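## Task

Gather both blue square cups onto a single top next to the arms, and both black-handled espresso tampers onto a single top. All four must stay upright in their current orientation with the full base resting on that top. Every other object must finish resting directly on the top it sits on now. Nothing may enter the slot in any weight's upper surface, or the attempt fails. Anything held in place only by a robot at the end does not count. Release everything and move the arms away at the end.

## Robot and tools

Setup: four identical i2rt Big YAM arms named arm1, arm2, arm3 and arm4. Each has six joints, a two-finger gripper and a wrist camera (arm1_cam_wrist to arm4_cam_wrist). Two fixed room cameras, room_a and room_b, are mounted in the room. With joints 1 and 6 at 0 and the hand level and pointing ahead, the wrist camera rides on top of the hand looking toward the fingertips. The hand can reach roughly 1.0 m from the joint-1 axis. Loose objects may occasionally get nudged by something outside your control.

Frame: one shared scene frame, origin on the floor, +z up. The hand point is halfway between the fingertips; the hand's z axis runs along the fingers and the fingers close along its y axis. Foot poses are never printed.

execute_actions: argument actions is a list holding one action or none. An action is an object keyed by arm name; under each name put joints, an object of absolute joint targets (not offsets) keyed by joint name. Each arm gets its own object, so different arms may be given different targets in one action. Names, units and ranges: joint1_rad -2.879 to 2.879 (base yaw; positive is counter-clockwise seen from above; 0 unfolds the arm along the direction its foot faces); joint2_rad 0 to 3.141 (shoulder; 0 has the upper arm pointing back and nearly level, increasing lifts it up and then forward); joint3_rad 0 to 3.019 (elbow; 0 is fully folded, increasing opens it); joint4_rad -1.692 to 1.57 (hand pitch; positive tilts the fingers up); joint5_rad -1.57 to 1.57 (hand sideways swing; positive toward the arm's right); joint6_rad -2.094 to 2.094 (hand roll; positive clockwise viewed from behind the hand); gripper_m 0 to 0.093 metres, the fingertip gap. Tolerances counted as arrived: 0.045, 0.14, 0.09, 0.055, 0.03, 0.035 rad for joints 1 to 6 and 0.003 m for the gripper. Each finger can squeeze with about 50 to 62 N, less on some grippers. All motions in one action begin together and may end at different moments; joints run at different speeds, so the hand may swing along an unexpected path. Any joint or arm you omit may keep pushing toward an older target. An unknown key or out-of-range number rejects the whole call and nothing moves. Optional cameras lists which camera images to return (names above, or all); omitted, null or all returns every camera, an empty list returns none. The pictures line gives the order of the images. An empty actions list only reports state and images.

wait: seconds from 0 to 10; commands nothing new, then reports like an empty action.

zoom_image: camera (one of the six names) and region [x0, y0, x1, y1] in pixels of that camera's latest full image, top-left is (0, 0), at most 504 by 504. Only cameras present with full images in the latest result can be zoomed.

finished_scene: scene is the number of the scene being ended. It is final and reports success; it also shows the following task. Replying without any tool call ends everything.

Reading results: joint_positions gives current joint values. joint_status tells how each commanded motion of the last accepted action ended. off_target means the joint stopped short and may still be pushing. After contact_stop or time_out a joint normally holds where it stopped, but a timed-out joint can keep a target (its own or one limited to 0.375, 0.375, 0.113, 0.225, 0.075, 0.3 rad from where it stands for joints 1 to 6) and keep pushing; it will finish by itself if the way clears. To relieve that push, command the joint its reported position. "joint command not followed", usually with a cause line, means a safety check refused that arm's joint targets (gripper targets still run); such joints show not_followed and the arm may retry those targets with each later action until given acceptable ones. on_its_own lists what the arm is doing without this call's command; "held at" is the held target, not the position. Joint torques are listed in joint order without the gripper; they are never zero, carry per-arm offset, scale and noise, and friction can fake or hide a load. A joint holding a load sags over time. A target very near the current position may produce no motion. If a result reports a stop, later execute_actions, wait and finished_scene calls in that same reply are skipped.

Hazards: the arm does not stop on contact and can push hard. A hard press between two robots fails and ends the run; a hard hit can too. No line reports arm-to-arm contact, and the self/inter-arm check may act late and ignores fingers, gripper housings and wrist cameras. Object contact with robots does not count. Arms never wait for one another. Sustained pushing or holding heats motors; a MOTOR HOT line appears from 85 °C, and at 100 °C the arm and gripper go limp until cooled, reported as OVER-TEMPERATURE FAULT, with limit_stop_at_motor_heat in joint_status (resend the target afterwards). Heat partly carries into the next scene. Never drop, slam or tip objects, never push anything off the work area or onto the floor, and keep everything out of the slots in weight tops. The robot keeps holding your last command while you think.

Each tool is called after "Request:" in YAML: its name, and indented under it one key for each argument.

## Session

Request:
execute_actions:
  actions: []

Scene clock: 0.00 s.
Joint torques (N m, as the arm reports them, + toward a larger angle): no reading
Motor temperatures (°C, as the motors report them): arm1=[29 27 28 27 28 29] | arm2=[28 27 27 28 26 29] | arm3=[29 26 28 30 28 28] | arm4=[26 26 28 28 29 29]
arm1.joint_positions: joint1_rad=+0.657 joint2_rad=+0.373 joint3_rad=+1.398 joint4_rad=-1.431 joint5_rad=+0.236 joint6_rad=-0.363 gripper_m=+0.094
arm1.joint_status: not commanded
arm1.hand: x=-1.7161 y=-0.5445 z=+1.3013 quat_wxyz=(-0.155, +0.820, +0.146, -0.532) (m; scene frame)
arm2.joint_positions: joint1_rad=-0.500 joint2_rad=+0.499 joint3_rad=+1.713 joint4_rad=-1.364 joint5_rad=+0.049 joint6_rad=-0.791 gripper_m=+0.094
arm2.joint_status: not commanded
arm2.hand: x=-0.5576 y=+0.5611 z=+1.4262 quat_wxyz=(-0.607, +0.697, -0.296, -0.241) (m; scene frame)
arm3.joint_positions: joint1_rad=-0.870 joint2_rad=+0.518 joint3_rad=+1.382 joint4_rad=-1.316 joint5_rad=+0.278 joint6_rad=-0.053 gripper_m=+0.095
arm3.joint_status: not commanded
arm3.hand: x=+0.7942 y=+0.5130 z=+1.3754 quat_wxyz=(-0.256, -0.655, -0.532, +0.471) (m; scene frame)
arm4.joint_positions: joint1_rad=+0.504 joint2_rad=+0.471 joint3_rad=+1.391 joint4_rad=-1.339 joint5_rad=-0.019 joint6_rad=-0.078 gripper_m=+0.094
arm4.joint_status: not commanded
arm4.hand: x=+1.4513 y=-0.5095 z=+1.3687 quat_wxyz=(-0.530, +0.255, -0.798, -0.129) (m; scene frame)
pictures: arm1_cam_wrist, arm2_cam_wrist, arm3_cam_wrist, arm4_cam_wrist, room_a, room_b
Images, in order (width x height): arm1_cam_wrist 672x504, arm2_cam_wrist 672x504, arm3_cam_wrist 672x504, arm4_cam_wrist 672x504, room_a 672x504, room_b 672x504.

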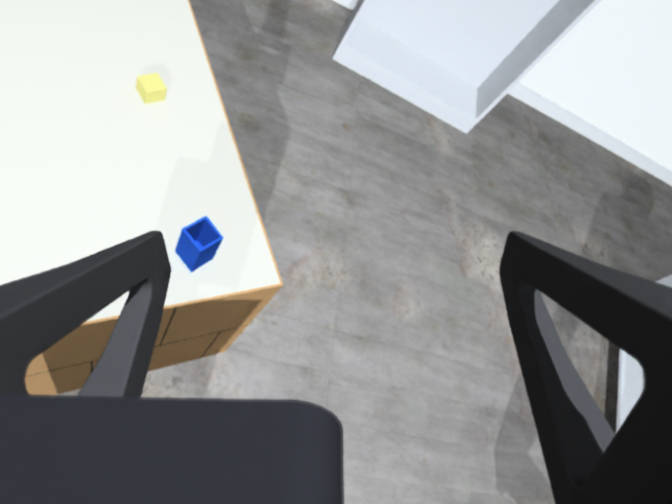

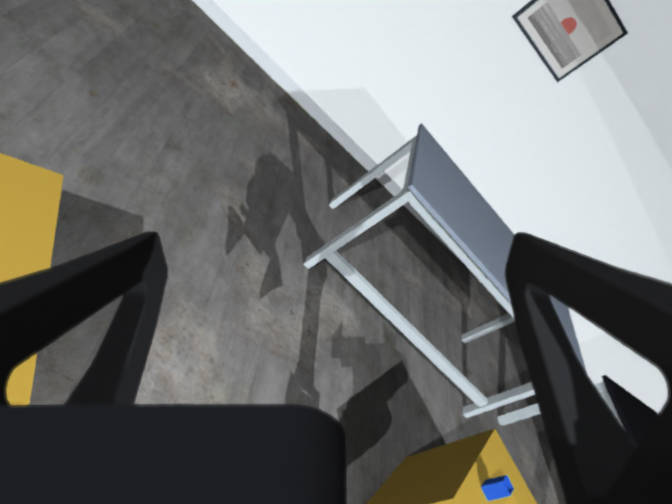

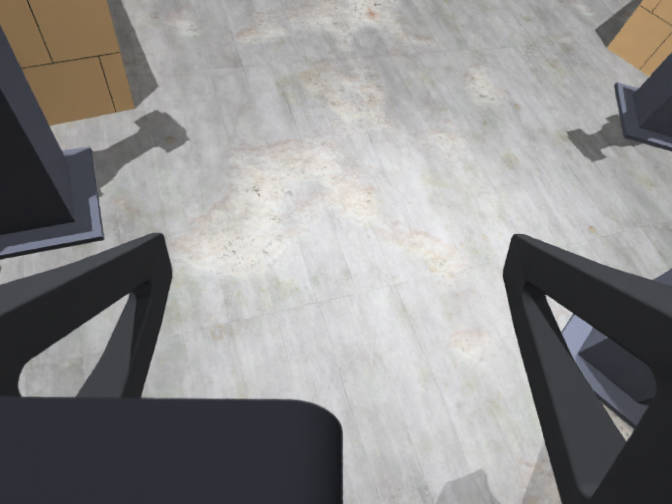

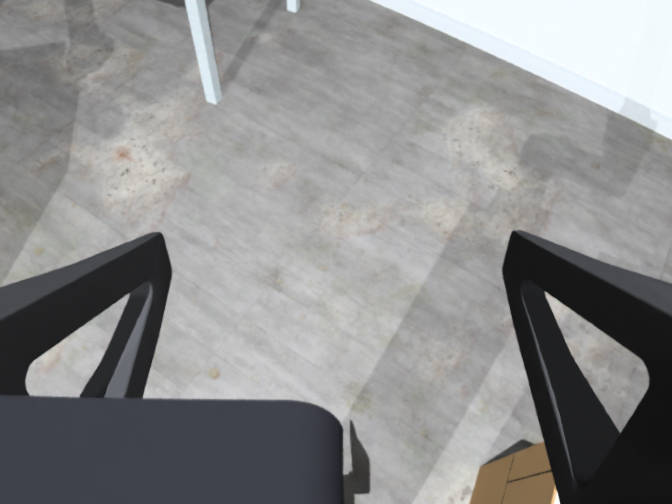

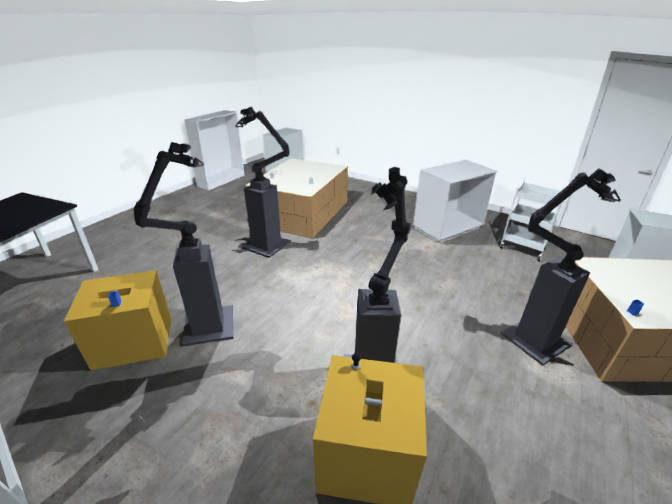

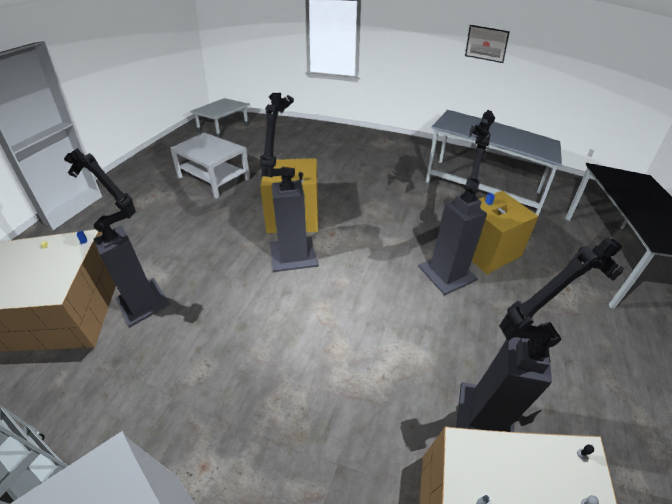

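Request:
zoom_image:
  camera: "room_a"
  region: [40, 100, 440, 400]

Request:
zoom_image:
  camera: "room_b"
  region: [400, 300, 672, 504]

Request:
zoom_image:
  camera: "room_a"
  region: [290, 150, 672, 470]

Region (40, 100, 440, 400) of room_a's 672x504 image, scaled by 1.260, with more detail than that image has; it fills the top 378 rows of this view, and the rest is white.

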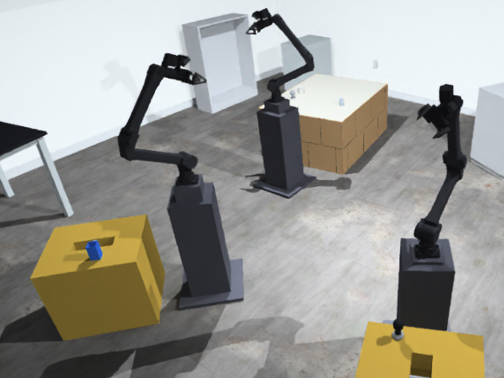

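Region (400, 300, 672, 504) of room_b's 672x504 image, scaled by 1.853, with more detail than that image has; it fills the top 378 rows of this view, and the rest is white.

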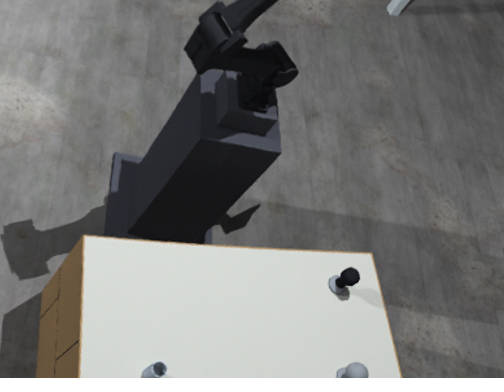

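Region (290, 150, 672, 470) of room_a's 672x504 image, scaled by 1.319, with more detail than that image has; it fills the top 422 rows of this view, and the rest is white.

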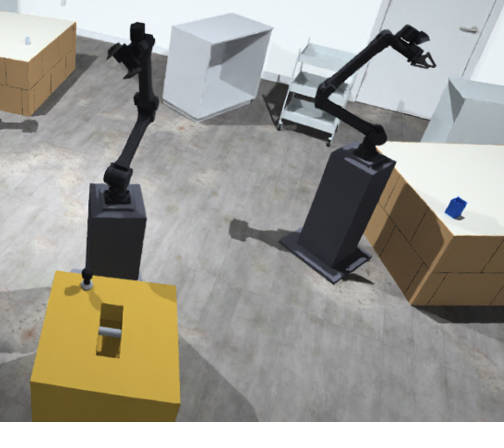

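Request:
execute_actions:
  actions:
    - {"arm1":{"joints":{"joint1_rad":1.1,"joint2_rad":1.2,"joint3_rad":1.2,"joint4_rad":-1.0,"joint5_rad":0,"joint6_rad":0}},"arm2":{"joints":{"joint1_rad":-0.2,"joint2_rad":1.2,"joint3_rad":1.0,"joint4_rad":-0.8,"joint5_rad":0,"joint6_rad":0}},"arm3":{"joints":{"joint1_rad":1.8,"joint2_rad":1.0,"joint3_rad":1.2,"joint4_rad":-1.2,"joint5_rad":0,"joint6_rad":0}},"arm4":{"joints":{"joint1_rad":-0.8,"joint2_rad":1.4,"joint3_rad":1.4,"joint4_rad":-1.0,"joint5_rad":0,"joint6_rad":0}}}

Scene clock: 20.00 s.
Joint torques (N m, as the arm reports them, + toward a larger angle): arm1=[ 0.43 -8.79 10.15  2.34  0.1   0.22] | arm2=[ 0.07 -8.98 13.36  2.3  -0.03  0.2 ] | arm3=[-0.55 -7.88 11.97  1.21 -0.06 -0.08] | arm4=[ -0.53 -13.51  11.22   1.37   0.15   0.09]
Motor temperatures (°C, as the motors report them): arm1=[29 28 30 27 28 29] | arm2=[28 27 29 29 26 29] | arm3=[29 27 31 30 28 28] | arm4=[26 27 31 29 29 29]
arm1.joint_positions: joint1_rad=+1.101 joint2_rad=+1.207 joint3_rad=+1.192 joint4_rad=-1.014 joint5_rad=+0.001 joint6_rad=-0.016 gripper_m=+0.094
arm1.joint_status: all done
arm1.hand: x=-1.9785 y=-0.8245 z=+1.0312 quat_wxyz=(+0.078, +0.920, +0.287, -0.257) (m; scene frame)
arm2.joint_positions: joint1_rad=-0.204 joint2_rad=+1.207 joint3_rad=+0.972 joint4_rad=-0.822 joint5_rad=+0.002 joint6_rad=-0.013 gripper_m=+0.094
arm2.joint_status: all done
arm2.hand: x=-0.7054 y=+0.8851 z=+0.9417 quat_wxyz=(-0.151, +0.787, -0.561, -0.208) (m; scene frame)
arm3.joint_positions: joint1_rad=+1.796 joint2_rad=+1.010 joint3_rad=+1.177 joint4_rad=-1.217 joint5_rad=+0.001 joint6_rad=-0.007 gripper_m=+0.095
arm3.joint_status: all done
arm3.hand: x=+1.0588 y=+1.0182 z=+1.1532 quat_wxyz=(-0.228, +0.470, -0.843, -0.125) (m; scene frame)
arm4.joint_positions: joint1_rad=-0.805 joint2_rad=+1.409 joint3_rad=+1.391 joint4_rad=-1.007 joint5_rad=-0.001 joint6_rad=-0.013 gripper_m=+0.094
arm4.joint_status: all done
arm4.hand: x=+1.6869 y=-0.9759 z=+1.0996 quat_wxyz=(-0.249, -0.361, -0.893, +0.102) (m; scene frame)
pictures: arm1_cam_wrist, arm2_cam_wrist, arm3_cam_wrist, arm4_cam_wrist, room_a, room_b
Images, in order (width x height): arm1_cam_wrist 672x504, arm2_cam_wrist 672x504, arm3_cam_wrist 672x504, arm4_cam_wrist 672x504, room_a 672x504, room_b 672x504.

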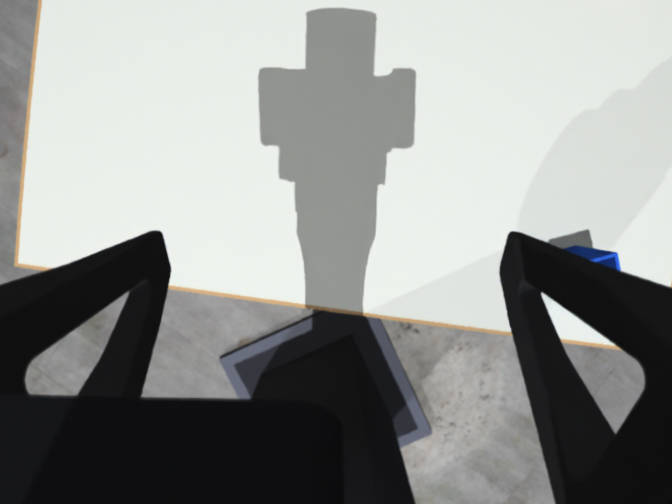

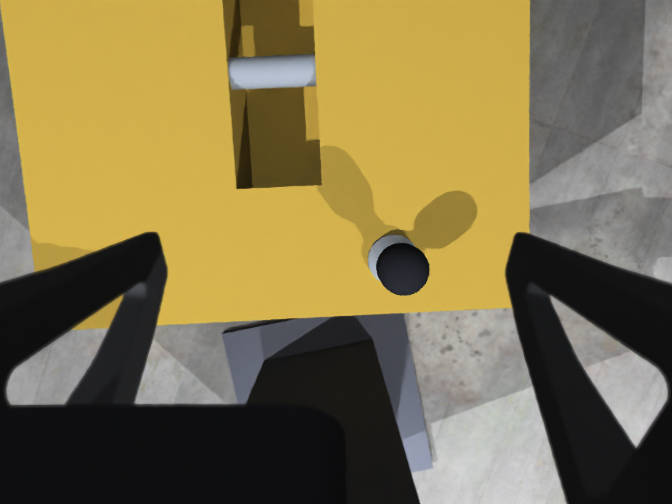

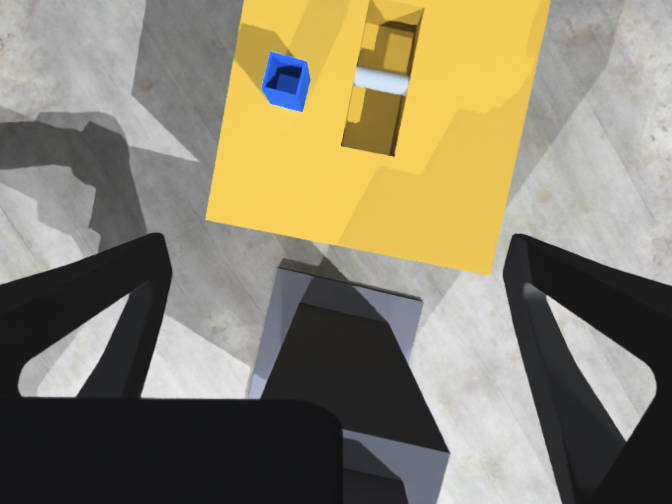

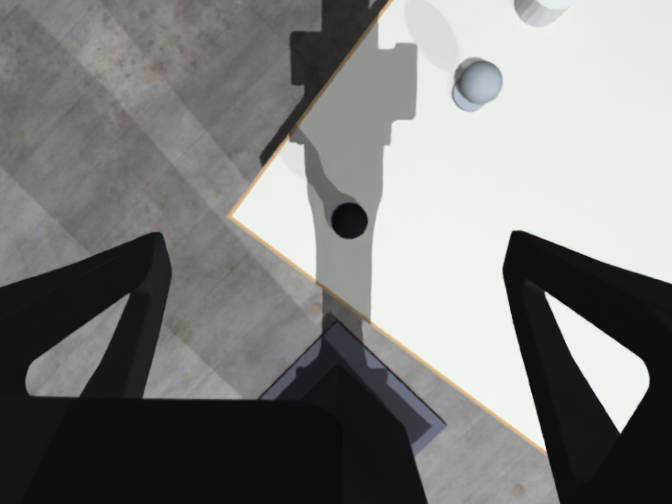

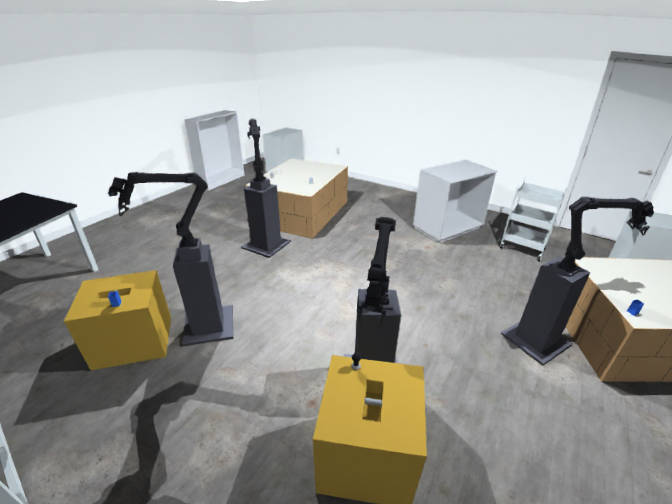

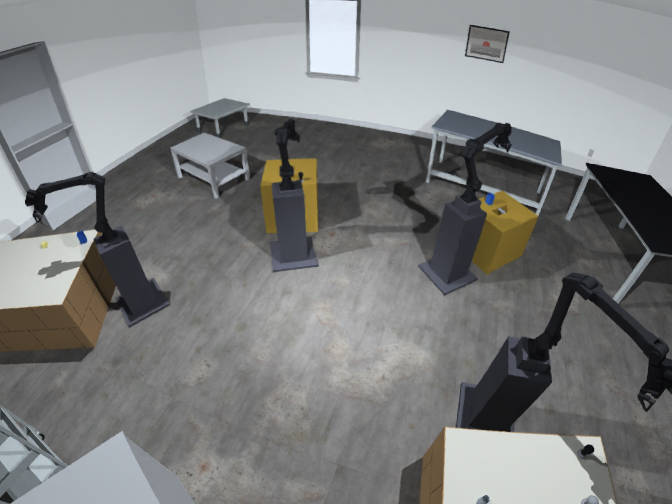

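Request:
execute_actions:
  actions:
    - {"arm1":{"joints":{"joint1_rad":0.45}},"arm2":{"joints":{"joint4_rad":-1.3}},"arm3":{"joints":{"joint3_rad":0.8}},"arm4":{"joints":{"joint2_rad":1.7}}}
  cameras: ["arm1_cam_wrist"]

Scene clock: 23.73 s.
Joint torques (N m, as the arm reports them, + toward a larger angle): arm1=[ 0.49 -8.32 10.09  2.22  0.07  0.14] | arm2=[ 0.29 -8.   12.59 -0.36  0.01  0.2 ] | arm3=[-0.44 -6.06 10.23  0.51 -0.06 -0.07] | arm4=[ -0.29 -17.49  10.65   1.05   0.15   0.07]
Motor temperatures (°C, as the motors report them): arm1=[29 28 30 27 28 29] | arm2=[28 27 30 29 26 29] | arm3=[29 27 31 30 28 28] | arm4=[26 27 32 29 29 29]
arm1.joint_positions: joint1_rad=+0.446 joint2_rad=+1.207 joint3_rad=+1.192 joint4_rad=-1.012 joint5_rad=+0.001 joint6_rad=-0.015 gripper_m=+0.094
arm1.joint_status: all done
arm1.hand: x=-2.0556 y=-0.5394 z=+1.0303 quat_wxyz=(-0.009, +0.963, -0.024, -0.268) (m; scene frame)
arm2.joint_positions: joint1_rad=-0.204 joint2_rad=+1.207 joint3_rad=+0.972 joint4_rad=-1.285 joint5_rad=+0.002 joint6_rad=-0.013 gripper_m=+0.094
arm2.joint_status: all done
arm2.hand: x=-0.6715 y=+0.7824 z=+0.9097 quat_wxyz=(-0.016, +0.814, -0.580, -0.023) (m; scene frame)
arm3.joint_positions: joint1_rad=+1.796 joint2_rad=+1.000 joint3_rad=+0.790 joint4_rad=-1.214 joint5_rad=+0.001 joint6_rad=-0.007 gripper_m=+0.095
arm3.joint_status: all done
arm3.hand: x=+1.0099 y=+0.9403 z=+0.9780 quat_wxyz=(-0.067, +0.486, -0.871, -0.036) (m; scene frame)
arm4.joint_positions: joint1_rad=-0.805 joint2_rad=+1.706 joint3_rad=+1.386 joint4_rad=-1.007 joint5_rad=-0.001 joint6_rad=-0.013 gripper_m=+0.094
arm4.joint_status: all done
arm4.hand: x=+1.7050 y=-0.9932 z=+0.9396 quat_wxyz=(-0.113, -0.372, -0.920, +0.045) (m; scene frame)
pictures: arm1_cam_wrist
Images, in order (width x height): arm1_cam_wrist 672x504.

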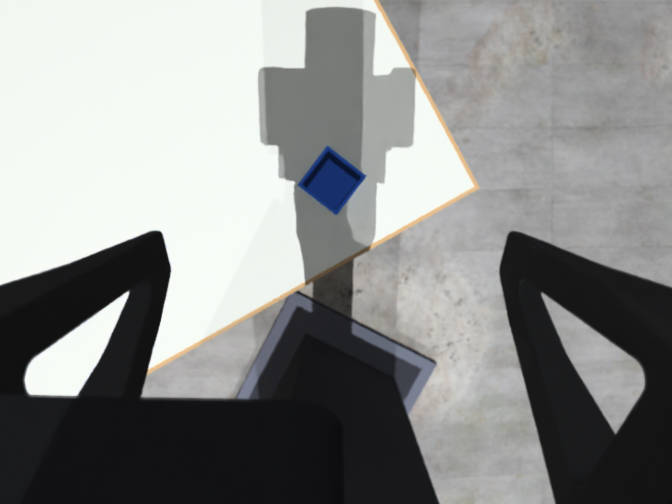

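Request:
execute_actions:
  actions: []

Request:
zoom_image:
  camera: "room_b"
  region: [540, 360, 672, 480]

Request:
zoom_image:
  camera: "room_a"
  region: [70, 170, 220, 320]

Request:
zoom_image:
  camera: "room_a"
  region: [320, 260, 440, 380]

Scene clock: 60.20 s.
Joint torques (N m, as the arm reports them, + toward a larger angle): arm1=[ 0.86 -7.79 10.34  2.24  0.07  0.18] | arm2=[ 0.51 -7.99 12.64 -0.3  -0.01  0.19] | arm3=[-0.52 -5.72 10.23  0.47 -0.07 -0.07] | arm4=[ -0.5  -17.47  10.65   0.85   0.15   0.13]
Motor temperatures (°C, as the motors report them): arm1=[29 28 32 27 28 29] | arm2=[28 28 34 28 26 29] | arm3=[29 27 33 30 28 28] | arm4=[26 29 33 29 29 29]
arm1.joint_positions: joint1_rad=+0.446 joint2_rad=+1.207 joint3_rad=+1.192 joint4_rad=-1.012 joint5_rad=+0.001 joint6_rad=-0.015 gripper_m=+0.094
arm1.joint_status: all done
arm1.hand: x=-2.0556 y=-0.5394 z=+1.0303 quat_wxyz=(-0.009, +0.963, -0.024, -0.268) (m; scene frame)
arm2.joint_positions: joint1_rad=-0.204 joint2_rad=+1.207 joint3_rad=+0.972 joint4_rad=-1.285 joint5_rad=+0.002 joint6_rad=-0.013 gripper_m=+0.094
arm2.joint_status: all done
arm2.hand: x=-0.6715 y=+0.7824 z=+0.9097 quat_wxyz=(-0.016, +0.814, -0.580, -0.023) (m; scene frame)
arm3.joint_positions: joint1_rad=+1.796 joint2_rad=+1.000 joint3_rad=+0.790 joint4_rad=-1.214 joint5_rad=+0.001 joint6_rad=-0.007 gripper_m=+0.095
arm3.joint_status: all done
arm3.hand: x=+1.0099 y=+0.9403 z=+0.9780 quat_wxyz=(-0.067, +0.486, -0.871, -0.036) (m; scene frame)
arm4.joint_positions: joint1_rad=-0.805 joint2_rad=+1.706 joint3_rad=+1.386 joint4_rad=-1.007 joint5_rad=-0.001 joint6_rad=-0.013 gripper_m=+0.094
arm4.joint_status: all done
arm4.hand: x=+1.7050 y=-0.9932 z=+0.9396 quat_wxyz=(-0.113, -0.372, -0.920, +0.045) (m; scene frame)
pictures: arm1_cam_wrist, arm2_cam_wrist, arm3_cam_wrist, arm4_cam_wrist, room_a, room_b
Images, in order (width x height): arm1_cam_wrist 672x504, arm2_cam_wrist 672x504, arm3_cam_wrist 672x504, arm4_cam_wrist 672x504, room_a 672x504, room_b 672x504.

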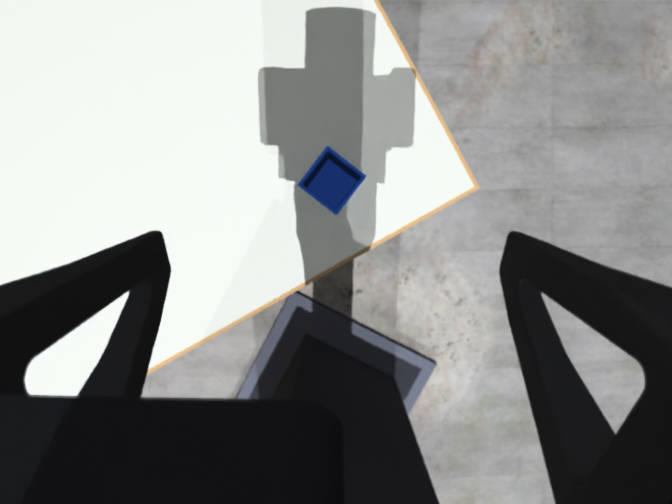

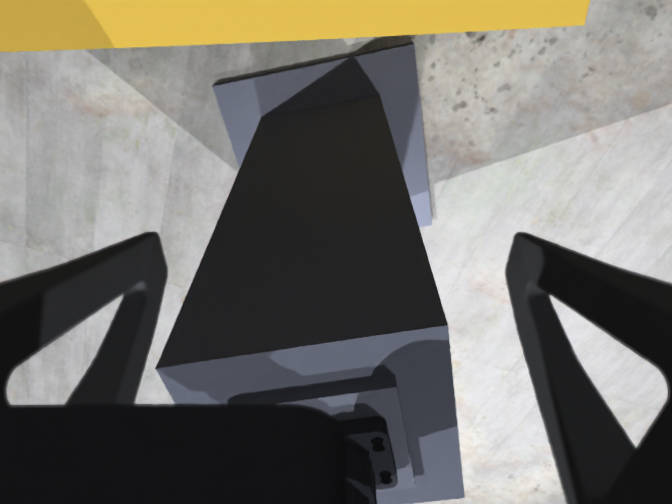

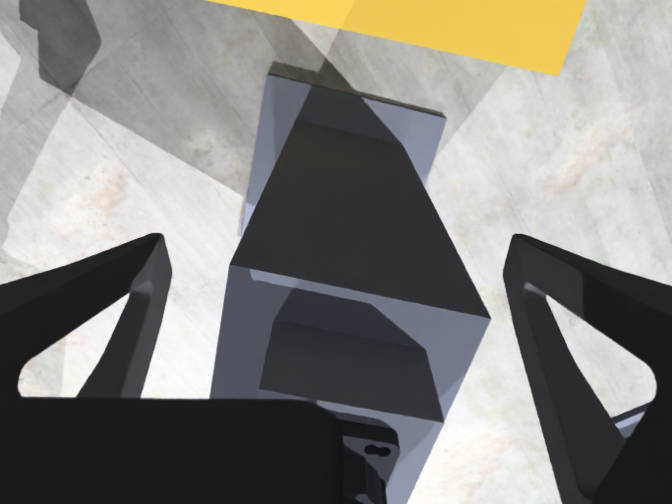

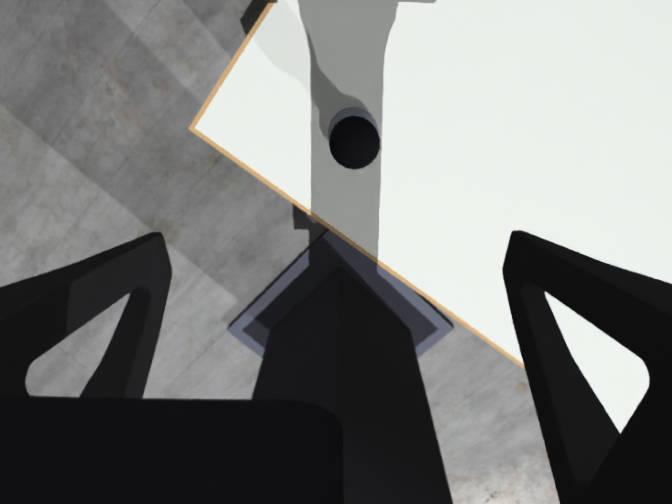

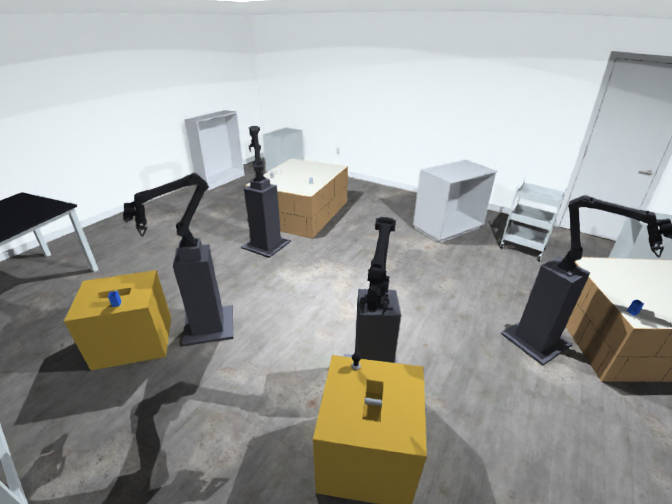

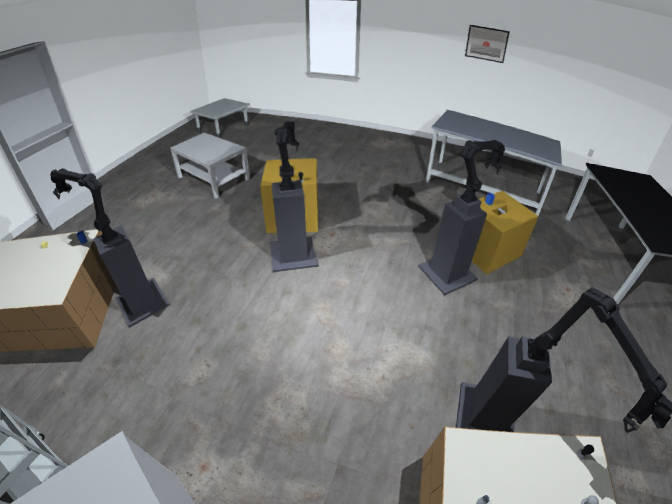

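Region (540, 360, 672, 480) of room_b's 672x504 image, scaled by 3.818, with more detail than that image has; it fills the top 458 rows of this view, and the rest is white.

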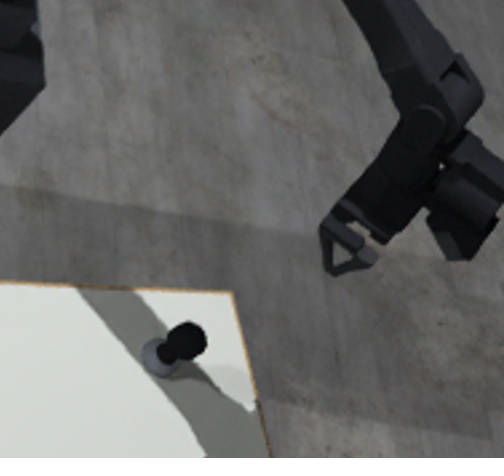

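Region (70, 170, 220, 320) of room_a's 672x504 image, scaled by 3.360, with more detail than that image has.

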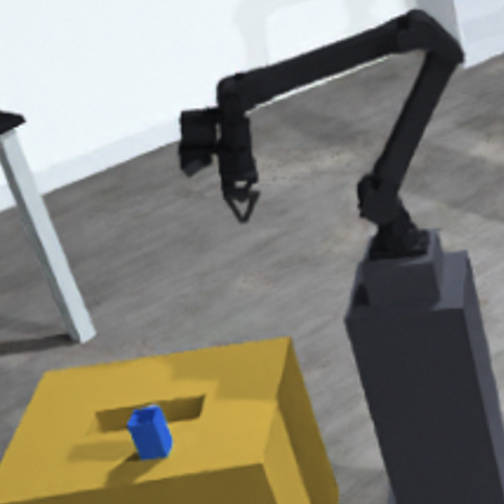

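Region (320, 260, 440, 380) of room_a's 672x504 image, scaled by 4.200, with more detail than that image has.

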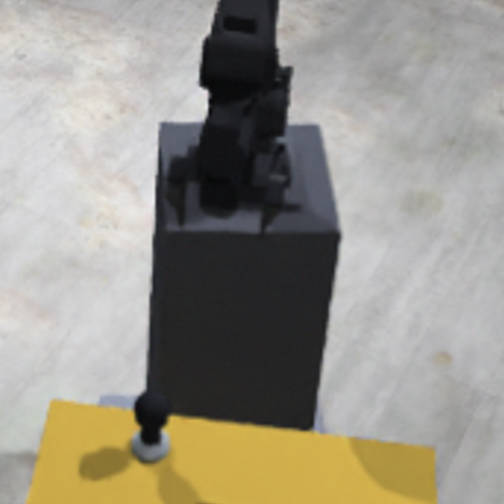

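Request:
execute_actions:
  actions:
    - {"arm1":{"joints":{"joint1_rad":-1.845,"joint2_rad":1.27,"joint3_rad":0.745,"joint4_rad":0.555,"joint6_rad":0.02}},"arm2":{"joints":{"joint1_rad":-1.931,"joint2_rad":1.27,"joint3_rad":0.755,"joint4_rad":0.56,"joint6_rad":1.58}},"arm3":{"joints":{"joint1_rad":1.918,"joint2_rad":2.115,"joint3_rad":1.42,"joint4_rad":-0.855,"joint6_rad":0.3}},"arm4":{"joints":{"joint1_rad":-0.837,"joint2_rad":2.07,"joint3_rad":1.32,"joint4_rad":-0.80,"joint6_rad":-1.58}}}

Scene clock: 91.63 s.
Joint torques (N m, as the arm reports them, + toward a larger angle): arm1=[ 0.32 -8.55  8.71  2.76  0.08  0.2 ] | arm2=[ 0.51 -8.85 11.75  3.24  0.06  0.13] | arm3=[ -0.82 -24.07   8.99  -0.1   -0.01  -0.07] | arm4=[ -0.52 -19.27   8.36   0.46   0.08  -0.19]
Motor temperatures (°C, as the motors report them): arm1=[29 28 33 27 28 29] | arm2=[28 28 35 28 26 29] | arm3=[29 27 33 30 28 28] | arm4=[26 29 34 29 29 29]
arm1.joint_positions: joint1_rad=-1.849 joint2_rad=+1.282 joint3_rad=+0.746 joint4_rad=+0.537 joint5_rad=+0.001 joint6_rad=+0.005 gripper_m=+0.094
arm1.joint_status: all done
arm1.hand: x=-1.2041 y=-0.1789 z=+1.0567 quat_wxyz=(-0.654, +0.269, -0.653, -0.270) (m; scene frame)
arm2.joint_positions: joint1_rad=-1.934 joint2_rad=+1.271 joint3_rad=+0.741 joint4_rad=+0.533 joint5_rad=+0.000 joint6_rad=+1.566 gripper_m=+0.095
arm2.joint_status: all done
arm2.hand: x=-0.0226 y=+0.5517 z=+1.0508 quat_wxyz=(-0.458, -0.459, -0.539, -0.538) (m; scene frame)
arm3.joint_positions: joint1_rad=+1.916 joint2_rad=+2.125 joint3_rad=+1.396 joint4_rad=-0.862 joint5_rad=+0.001 joint6_rad=+0.291 gripper_m=+0.095
arm3.joint_status: all done
arm3.hand: x=+1.0979 y=+1.2067 z=+0.7333 quat_wxyz=(+0.005, +0.407, -0.913, +0.005) (m; scene frame)
arm4.joint_positions: joint1_rad=-0.831 joint2_rad=+2.079 joint3_rad=+1.304 joint4_rad=-0.807 joint5_rad=-0.001 joint6_rad=-1.565 gripper_m=+0.094
arm4.joint_status: all done
arm4.hand: x=+1.6765 y=-0.9837 z=+0.7168 quat_wxyz=(+0.000, +0.370, -0.929, -0.006) (m; scene frame)
pictures: arm1_cam_wrist, arm2_cam_wrist, arm3_cam_wrist, arm4_cam_wrist, room_a, room_b
Images, in order (width x height): arm1_cam_wrist 672x504, arm2_cam_wrist 672x504, arm3_cam_wrist 672x504, arm4_cam_wrist 672x504, room_a 672x504, room_b 672x504.

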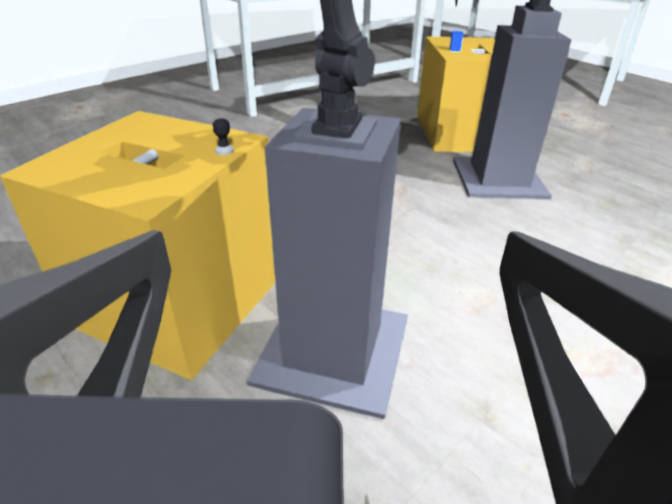

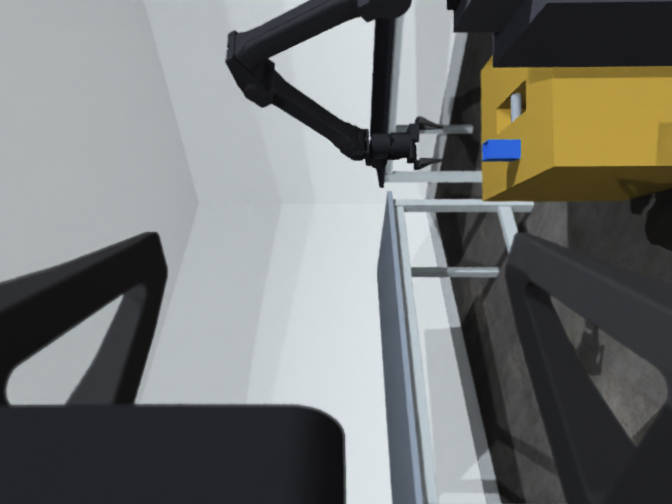

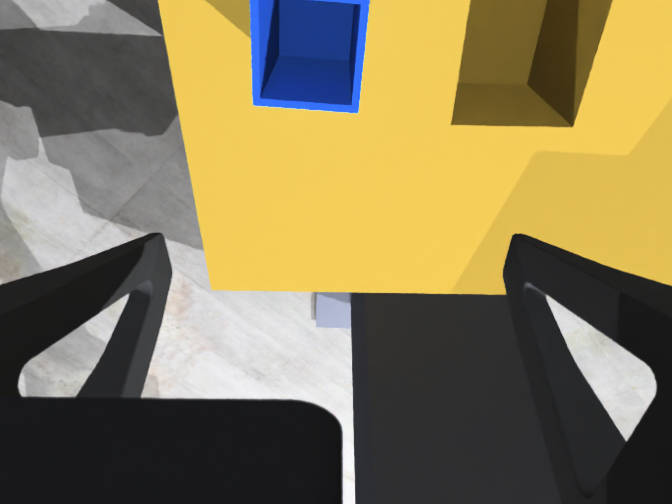

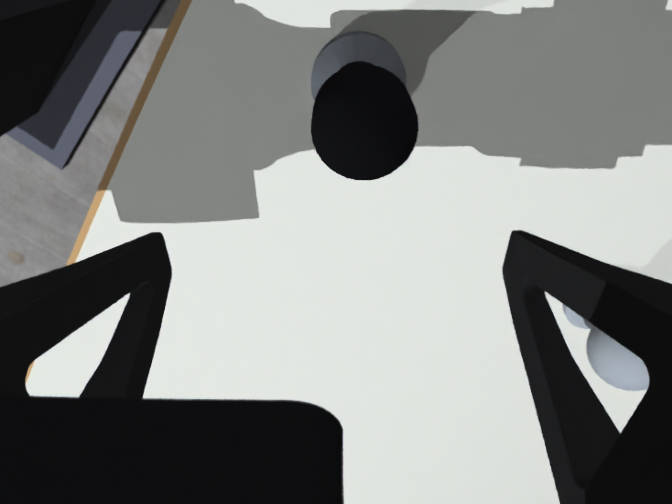

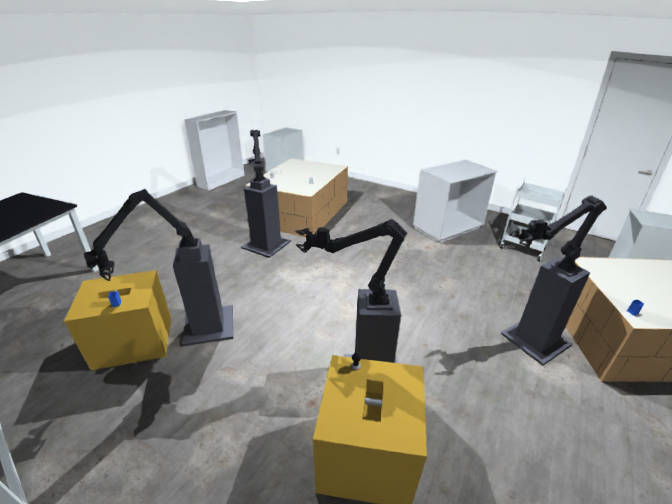

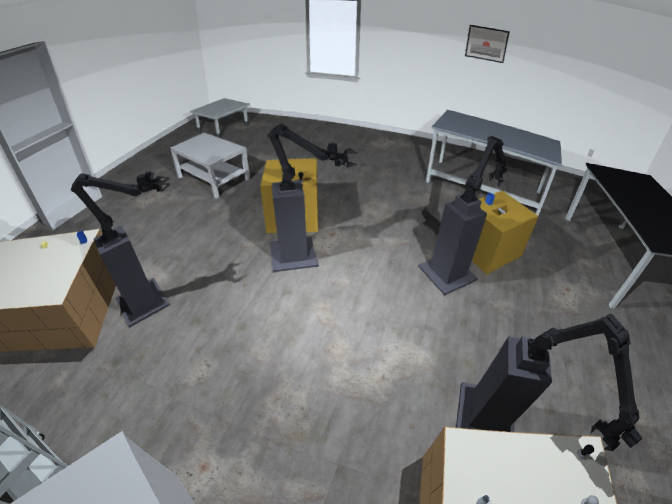

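Request:
execute_actions:
  actions:
    - {"arm3":{"joints":{"joint1_rad":1.932,"joint2_rad":2.333,"joint3_rad":1.503,"joint4_rad":-0.70,"joint6_rad":0.38}},"arm4":{"joints":{"joint2_rad":2.203,"joint3_rad":1.352,"joint4_rad":-0.686}}}
  cameras: ["arm2_cam_wrist","arm3_cam_wrist","arm4_cam_wrist","room_b"]

Scene clock: 105.63 s.
Joint torques (N m, as the arm reports them, + toward a larger angle): arm1=[ 0.88 -8.91  8.92  3.11  0.1   0.16] | arm2=[ 0.4  -9.15 11.69  3.22  0.06  0.09] | arm3=[ -0.23 -25.76   7.42   0.28  -0.02  -0.05] | arm4=[ -1.03 -21.83   8.25   0.44   0.02  -0.21]
Motor temperatures (°C, as the motors report them): arm1=[29 28 32 28 28 29] | arm2=[28 28 35 29 26 29] | arm3=[29 28 33 30 28 28] | arm4=[26 30 33 29 29 29]
arm1.joint_positions: joint1_rad=-1.849 joint2_rad=+1.282 joint3_rad=+0.746 joint4_rad=+0.537 joint5_rad=+0.001 joint6_rad=+0.005 gripper_m=+0.094
arm1.joint_status: not commanded
arm1.hand: x=-1.2041 y=-0.1789 z=+1.0567 quat_wxyz=(-0.654, +0.269, -0.653, -0.270) (m; scene frame)
arm2.joint_positions: joint1_rad=-1.934 joint2_rad=+1.271 joint3_rad=+0.741 joint4_rad=+0.533 joint5_rad=+0.000 joint6_rad=+1.567 gripper_m=+0.095
arm2.joint_status: not commanded
arm2.hand: x=-0.0226 y=+0.5517 z=+1.0508 quat_wxyz=(-0.458, -0.459, -0.539, -0.538) (m; scene frame)
arm3.joint_positions: joint1_rad=+1.922 joint2_rad=+2.346 joint3_rad=+1.488 joint4_rad=-0.716 joint5_rad=+0.001 joint6_rad=+0.371 gripper_m=+0.095
arm3.joint_status: all done
arm3.hand: x=+1.1056 y=+1.2320 z=+0.6357 quat_wxyz=(-0.001, +0.374, -0.928, -0.001) (m; scene frame)
arm4.joint_positions: joint1_rad=-0.831 joint2_rad=+2.220 joint3_rad=+1.325 joint4_rad=-0.694 joint5_rad=-0.001 joint6_rad=-1.566 gripper_m=+0.094
arm4.joint_status: all done
arm4.hand: x=+1.6791 y=-0.9860 z=+0.6486 quat_wxyz=(+0.002, +0.371, -0.929, -0.009) (m; scene frame)
pictures: arm2_cam_wrist, arm3_cam_wrist, arm4_cam_wrist, room_b
Images, in order (width x height): arm2_cam_wrist 672x504, arm3_cam_wrist 672x504, arm4_cam_wrist 672x504, room_b 672x504.

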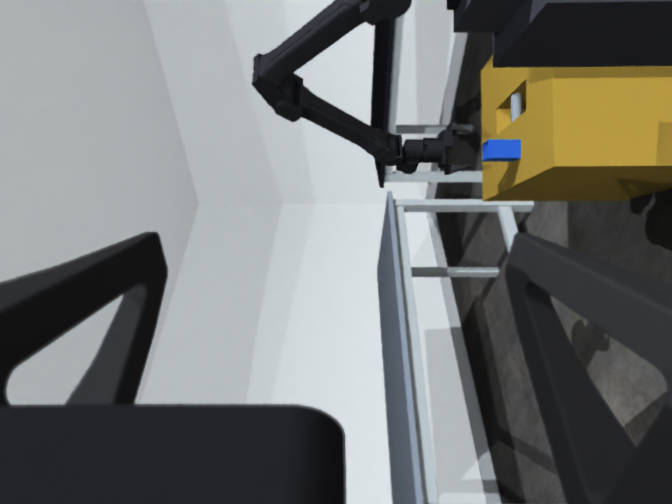

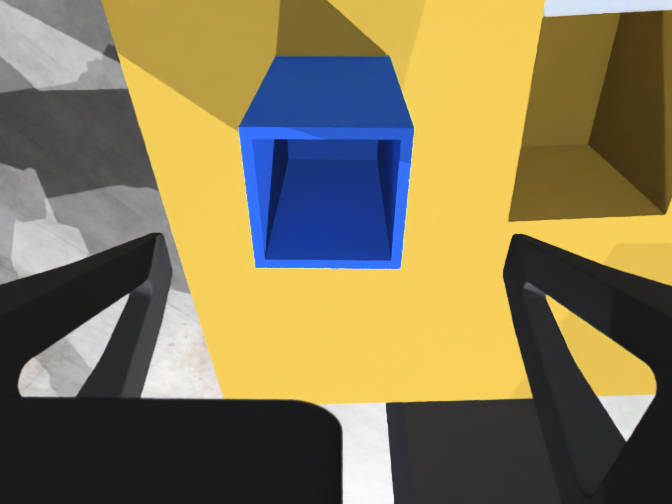

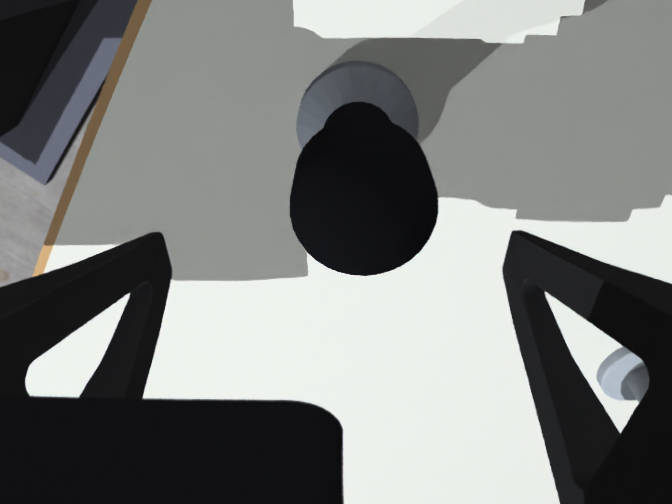

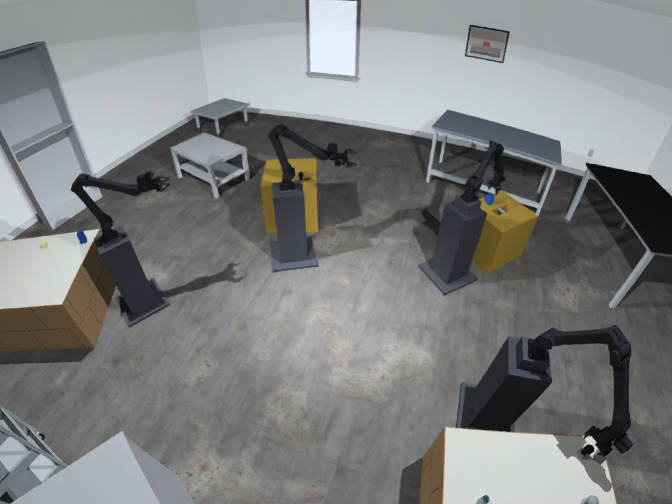

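Request:
execute_actions:
  actions:
    - {"arm3":{"joints":{"joint1_rad":1.937,"joint2_rad":2.473,"joint3_rad":1.538,"joint4_rad":-0.592}},"arm4":{"joints":{"joint2_rad":2.288,"joint3_rad":1.381,"joint4_rad":-0.614}}}
  cameras: ["arm3_cam_wrist","arm4_cam_wrist"]

Scene clock: 112.27 s.
Joint torques (N m, as the arm reports them, + toward a larger angle): arm1=[ 1.11 -9.5   8.71  3.07  0.08  0.14] | arm2=[ 0.42 -9.28 11.69  3.22  0.07  0.1 ] | arm3=[  0.23 -26.26   6.51   0.34  -0.01  -0.05] | arm4=[ -0.79 -21.77   8.18   0.45   0.09  -0.21]
Motor temperatures (°C, as the motors report them): arm1=[29 28 32 28 28 29] | arm2=[28 28 35 29 26 29] | arm3=[29 29 33 30 28 28] | arm4=[26 30 33 29 29 29]
arm1.joint_positions: joint1_rad=-1.849 joint2_rad=+1.282 joint3_rad=+0.746 joint4_rad=+0.537 joint5_rad=+0.001 joint6_rad=+0.005 gripper_m=+0.094
arm1.joint_status: not commanded
arm1.hand: x=-1.2041 y=-0.1789 z=+1.0567 quat_wxyz=(-0.654, +0.269, -0.653, -0.270) (m; scene frame)
arm2.joint_positions: joint1_rad=-1.934 joint2_rad=+1.271 joint3_rad=+0.741 joint4_rad=+0.533 joint5_rad=+0.000 joint6_rad=+1.567 gripper_m=+0.095
arm2.joint_status: not commanded
arm2.hand: x=-0.0226 y=+0.5517 z=+1.0508 quat_wxyz=(-0.458, -0.459, -0.539, -0.538) (m; scene frame)
arm3.joint_positions: joint1_rad=+1.926 joint2_rad=+2.480 joint3_rad=+1.526 joint4_rad=-0.608 joint5_rad=+0.001 joint6_rad=+0.372 gripper_m=+0.095
arm3.joint_status: all done
arm3.hand: x=+1.1038 y=+1.2338 z=+0.5687 quat_wxyz=(-0.005, +0.375, -0.927, -0.004) (m; scene frame)
arm4.joint_positions: joint1_rad=-0.831 joint2_rad=+2.294 joint3_rad=+1.354 joint4_rad=-0.621 joint5_rad=-0.001 joint6_rad=-1.566 gripper_m=+0.094
arm4.joint_status: all done
arm4.hand: x=+1.6872 y=-0.9944 z=+0.6166 quat_wxyz=(-0.004, +0.371, -0.929, +0.004) (m; scene frame)
pictures: arm3_cam_wrist, arm4_cam_wrist
Images, in order (width x height): arm3_cam_wrist 672x504, arm4_cam_wrist 672x504.

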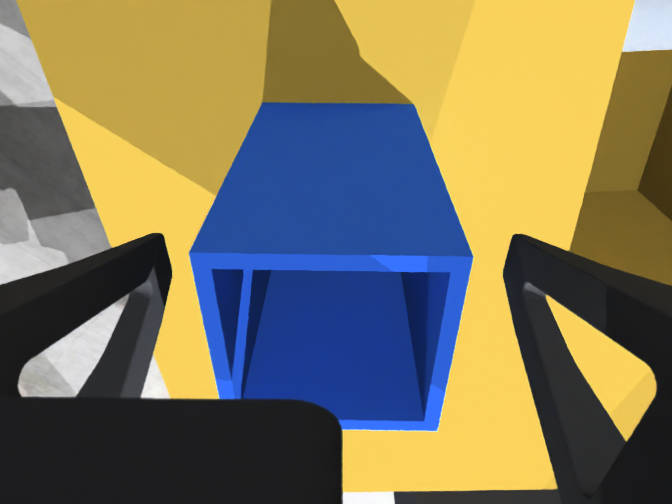

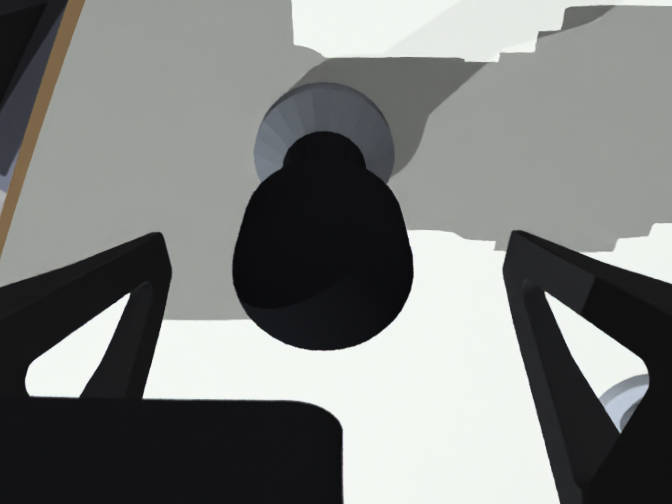

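Request:
execute_actions:
  actions:
    - {"arm3":{"joints":{"gripper_m":0.03}},"arm4":{"joints":{"joint2_rad":2.31,"gripper_m":0.025}}}
  cameras: ["arm3_cam_wrist","arm4_cam_wrist"]

Scene clock: 115.87 s.
Joint torques (N m, as the arm reports them, + toward a larger angle): arm1=[ 1.04 -9.54  9.01  3.07  0.08  0.2 ] | arm2=[ 0.02 -9.13 11.62  3.22  0.07  0.1 ] | arm3=[  0.08 -26.23   6.42   0.33   0.    -0.06] | arm4=[ -1.09 -19.05   8.16   0.36   0.06  -0.19]
Motor temperatures (°C, as the motors report them): arm1=[29 28 33 28 28 29] | arm2=[28 28 35 29 26 29] | arm3=[29 29 32 30 28 28] | arm4=[26 30 33 29 29 29]
arm1.joint_positions: joint1_rad=-1.849 joint2_rad=+1.282 joint3_rad=+0.746 joint4_rad=+0.537 joint5_rad=+0.001 joint6_rad=+0.005 gripper_m=+0.094
arm1.joint_status: not commanded
arm1.hand: x=-1.2041 y=-0.1789 z=+1.0567 quat_wxyz=(-0.654, +0.269, -0.653, -0.270) (m; scene frame)
arm2.joint_positions: joint1_rad=-1.934 joint2_rad=+1.271 joint3_rad=+0.741 joint4_rad=+0.533 joint5_rad=+0.000 joint6_rad=+1.567 gripper_m=+0.095
arm2.joint_status: not commanded
arm2.hand: x=-0.0226 y=+0.5517 z=+1.0508 quat_wxyz=(-0.458, -0.459, -0.539, -0.538) (m; scene frame)
arm3.joint_positions: joint1_rad=+1.926 joint2_rad=+2.480 joint3_rad=+1.526 joint4_rad=-0.608 joint5_rad=+0.001 joint6_rad=+0.372 gripper_m=+0.053
arm3.joint_status: gripper_m off_target (ended at +0.053, target +0.030)
arm3.hand: x=+1.1037 y=+1.2339 z=+0.5687 quat_wxyz=(-0.005, +0.375, -0.927, -0.004) (m; scene frame)
arm4.joint_positions: joint1_rad=-0.831 joint2_rad=+2.299 joint3_rad=+1.354 joint4_rad=-0.621 joint5_rad=-0.001 joint6_rad=-1.567 gripper_m=+0.045
arm4.joint_status: gripper_m off_target (ended at +0.045, target +0.025); the others done
arm4.hand: x=+1.6862 y=-0.9934 z=+0.6140 quat_wxyz=(-0.003, +0.371, -0.929, +0.001) (m; scene frame)
pictures: arm3_cam_wrist, arm4_cam_wrist
Images, in order (width x height): arm3_cam_wrist 672x504, arm4_cam_wrist 672x504.

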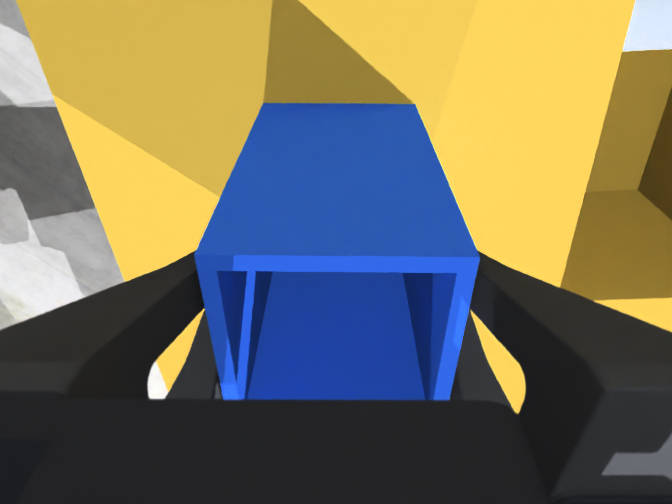

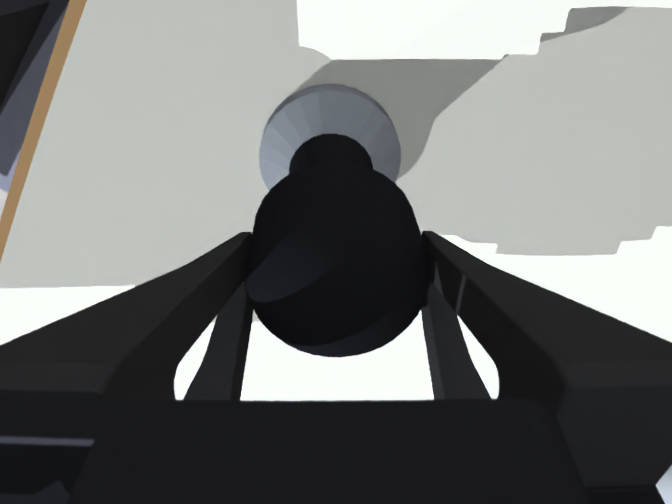

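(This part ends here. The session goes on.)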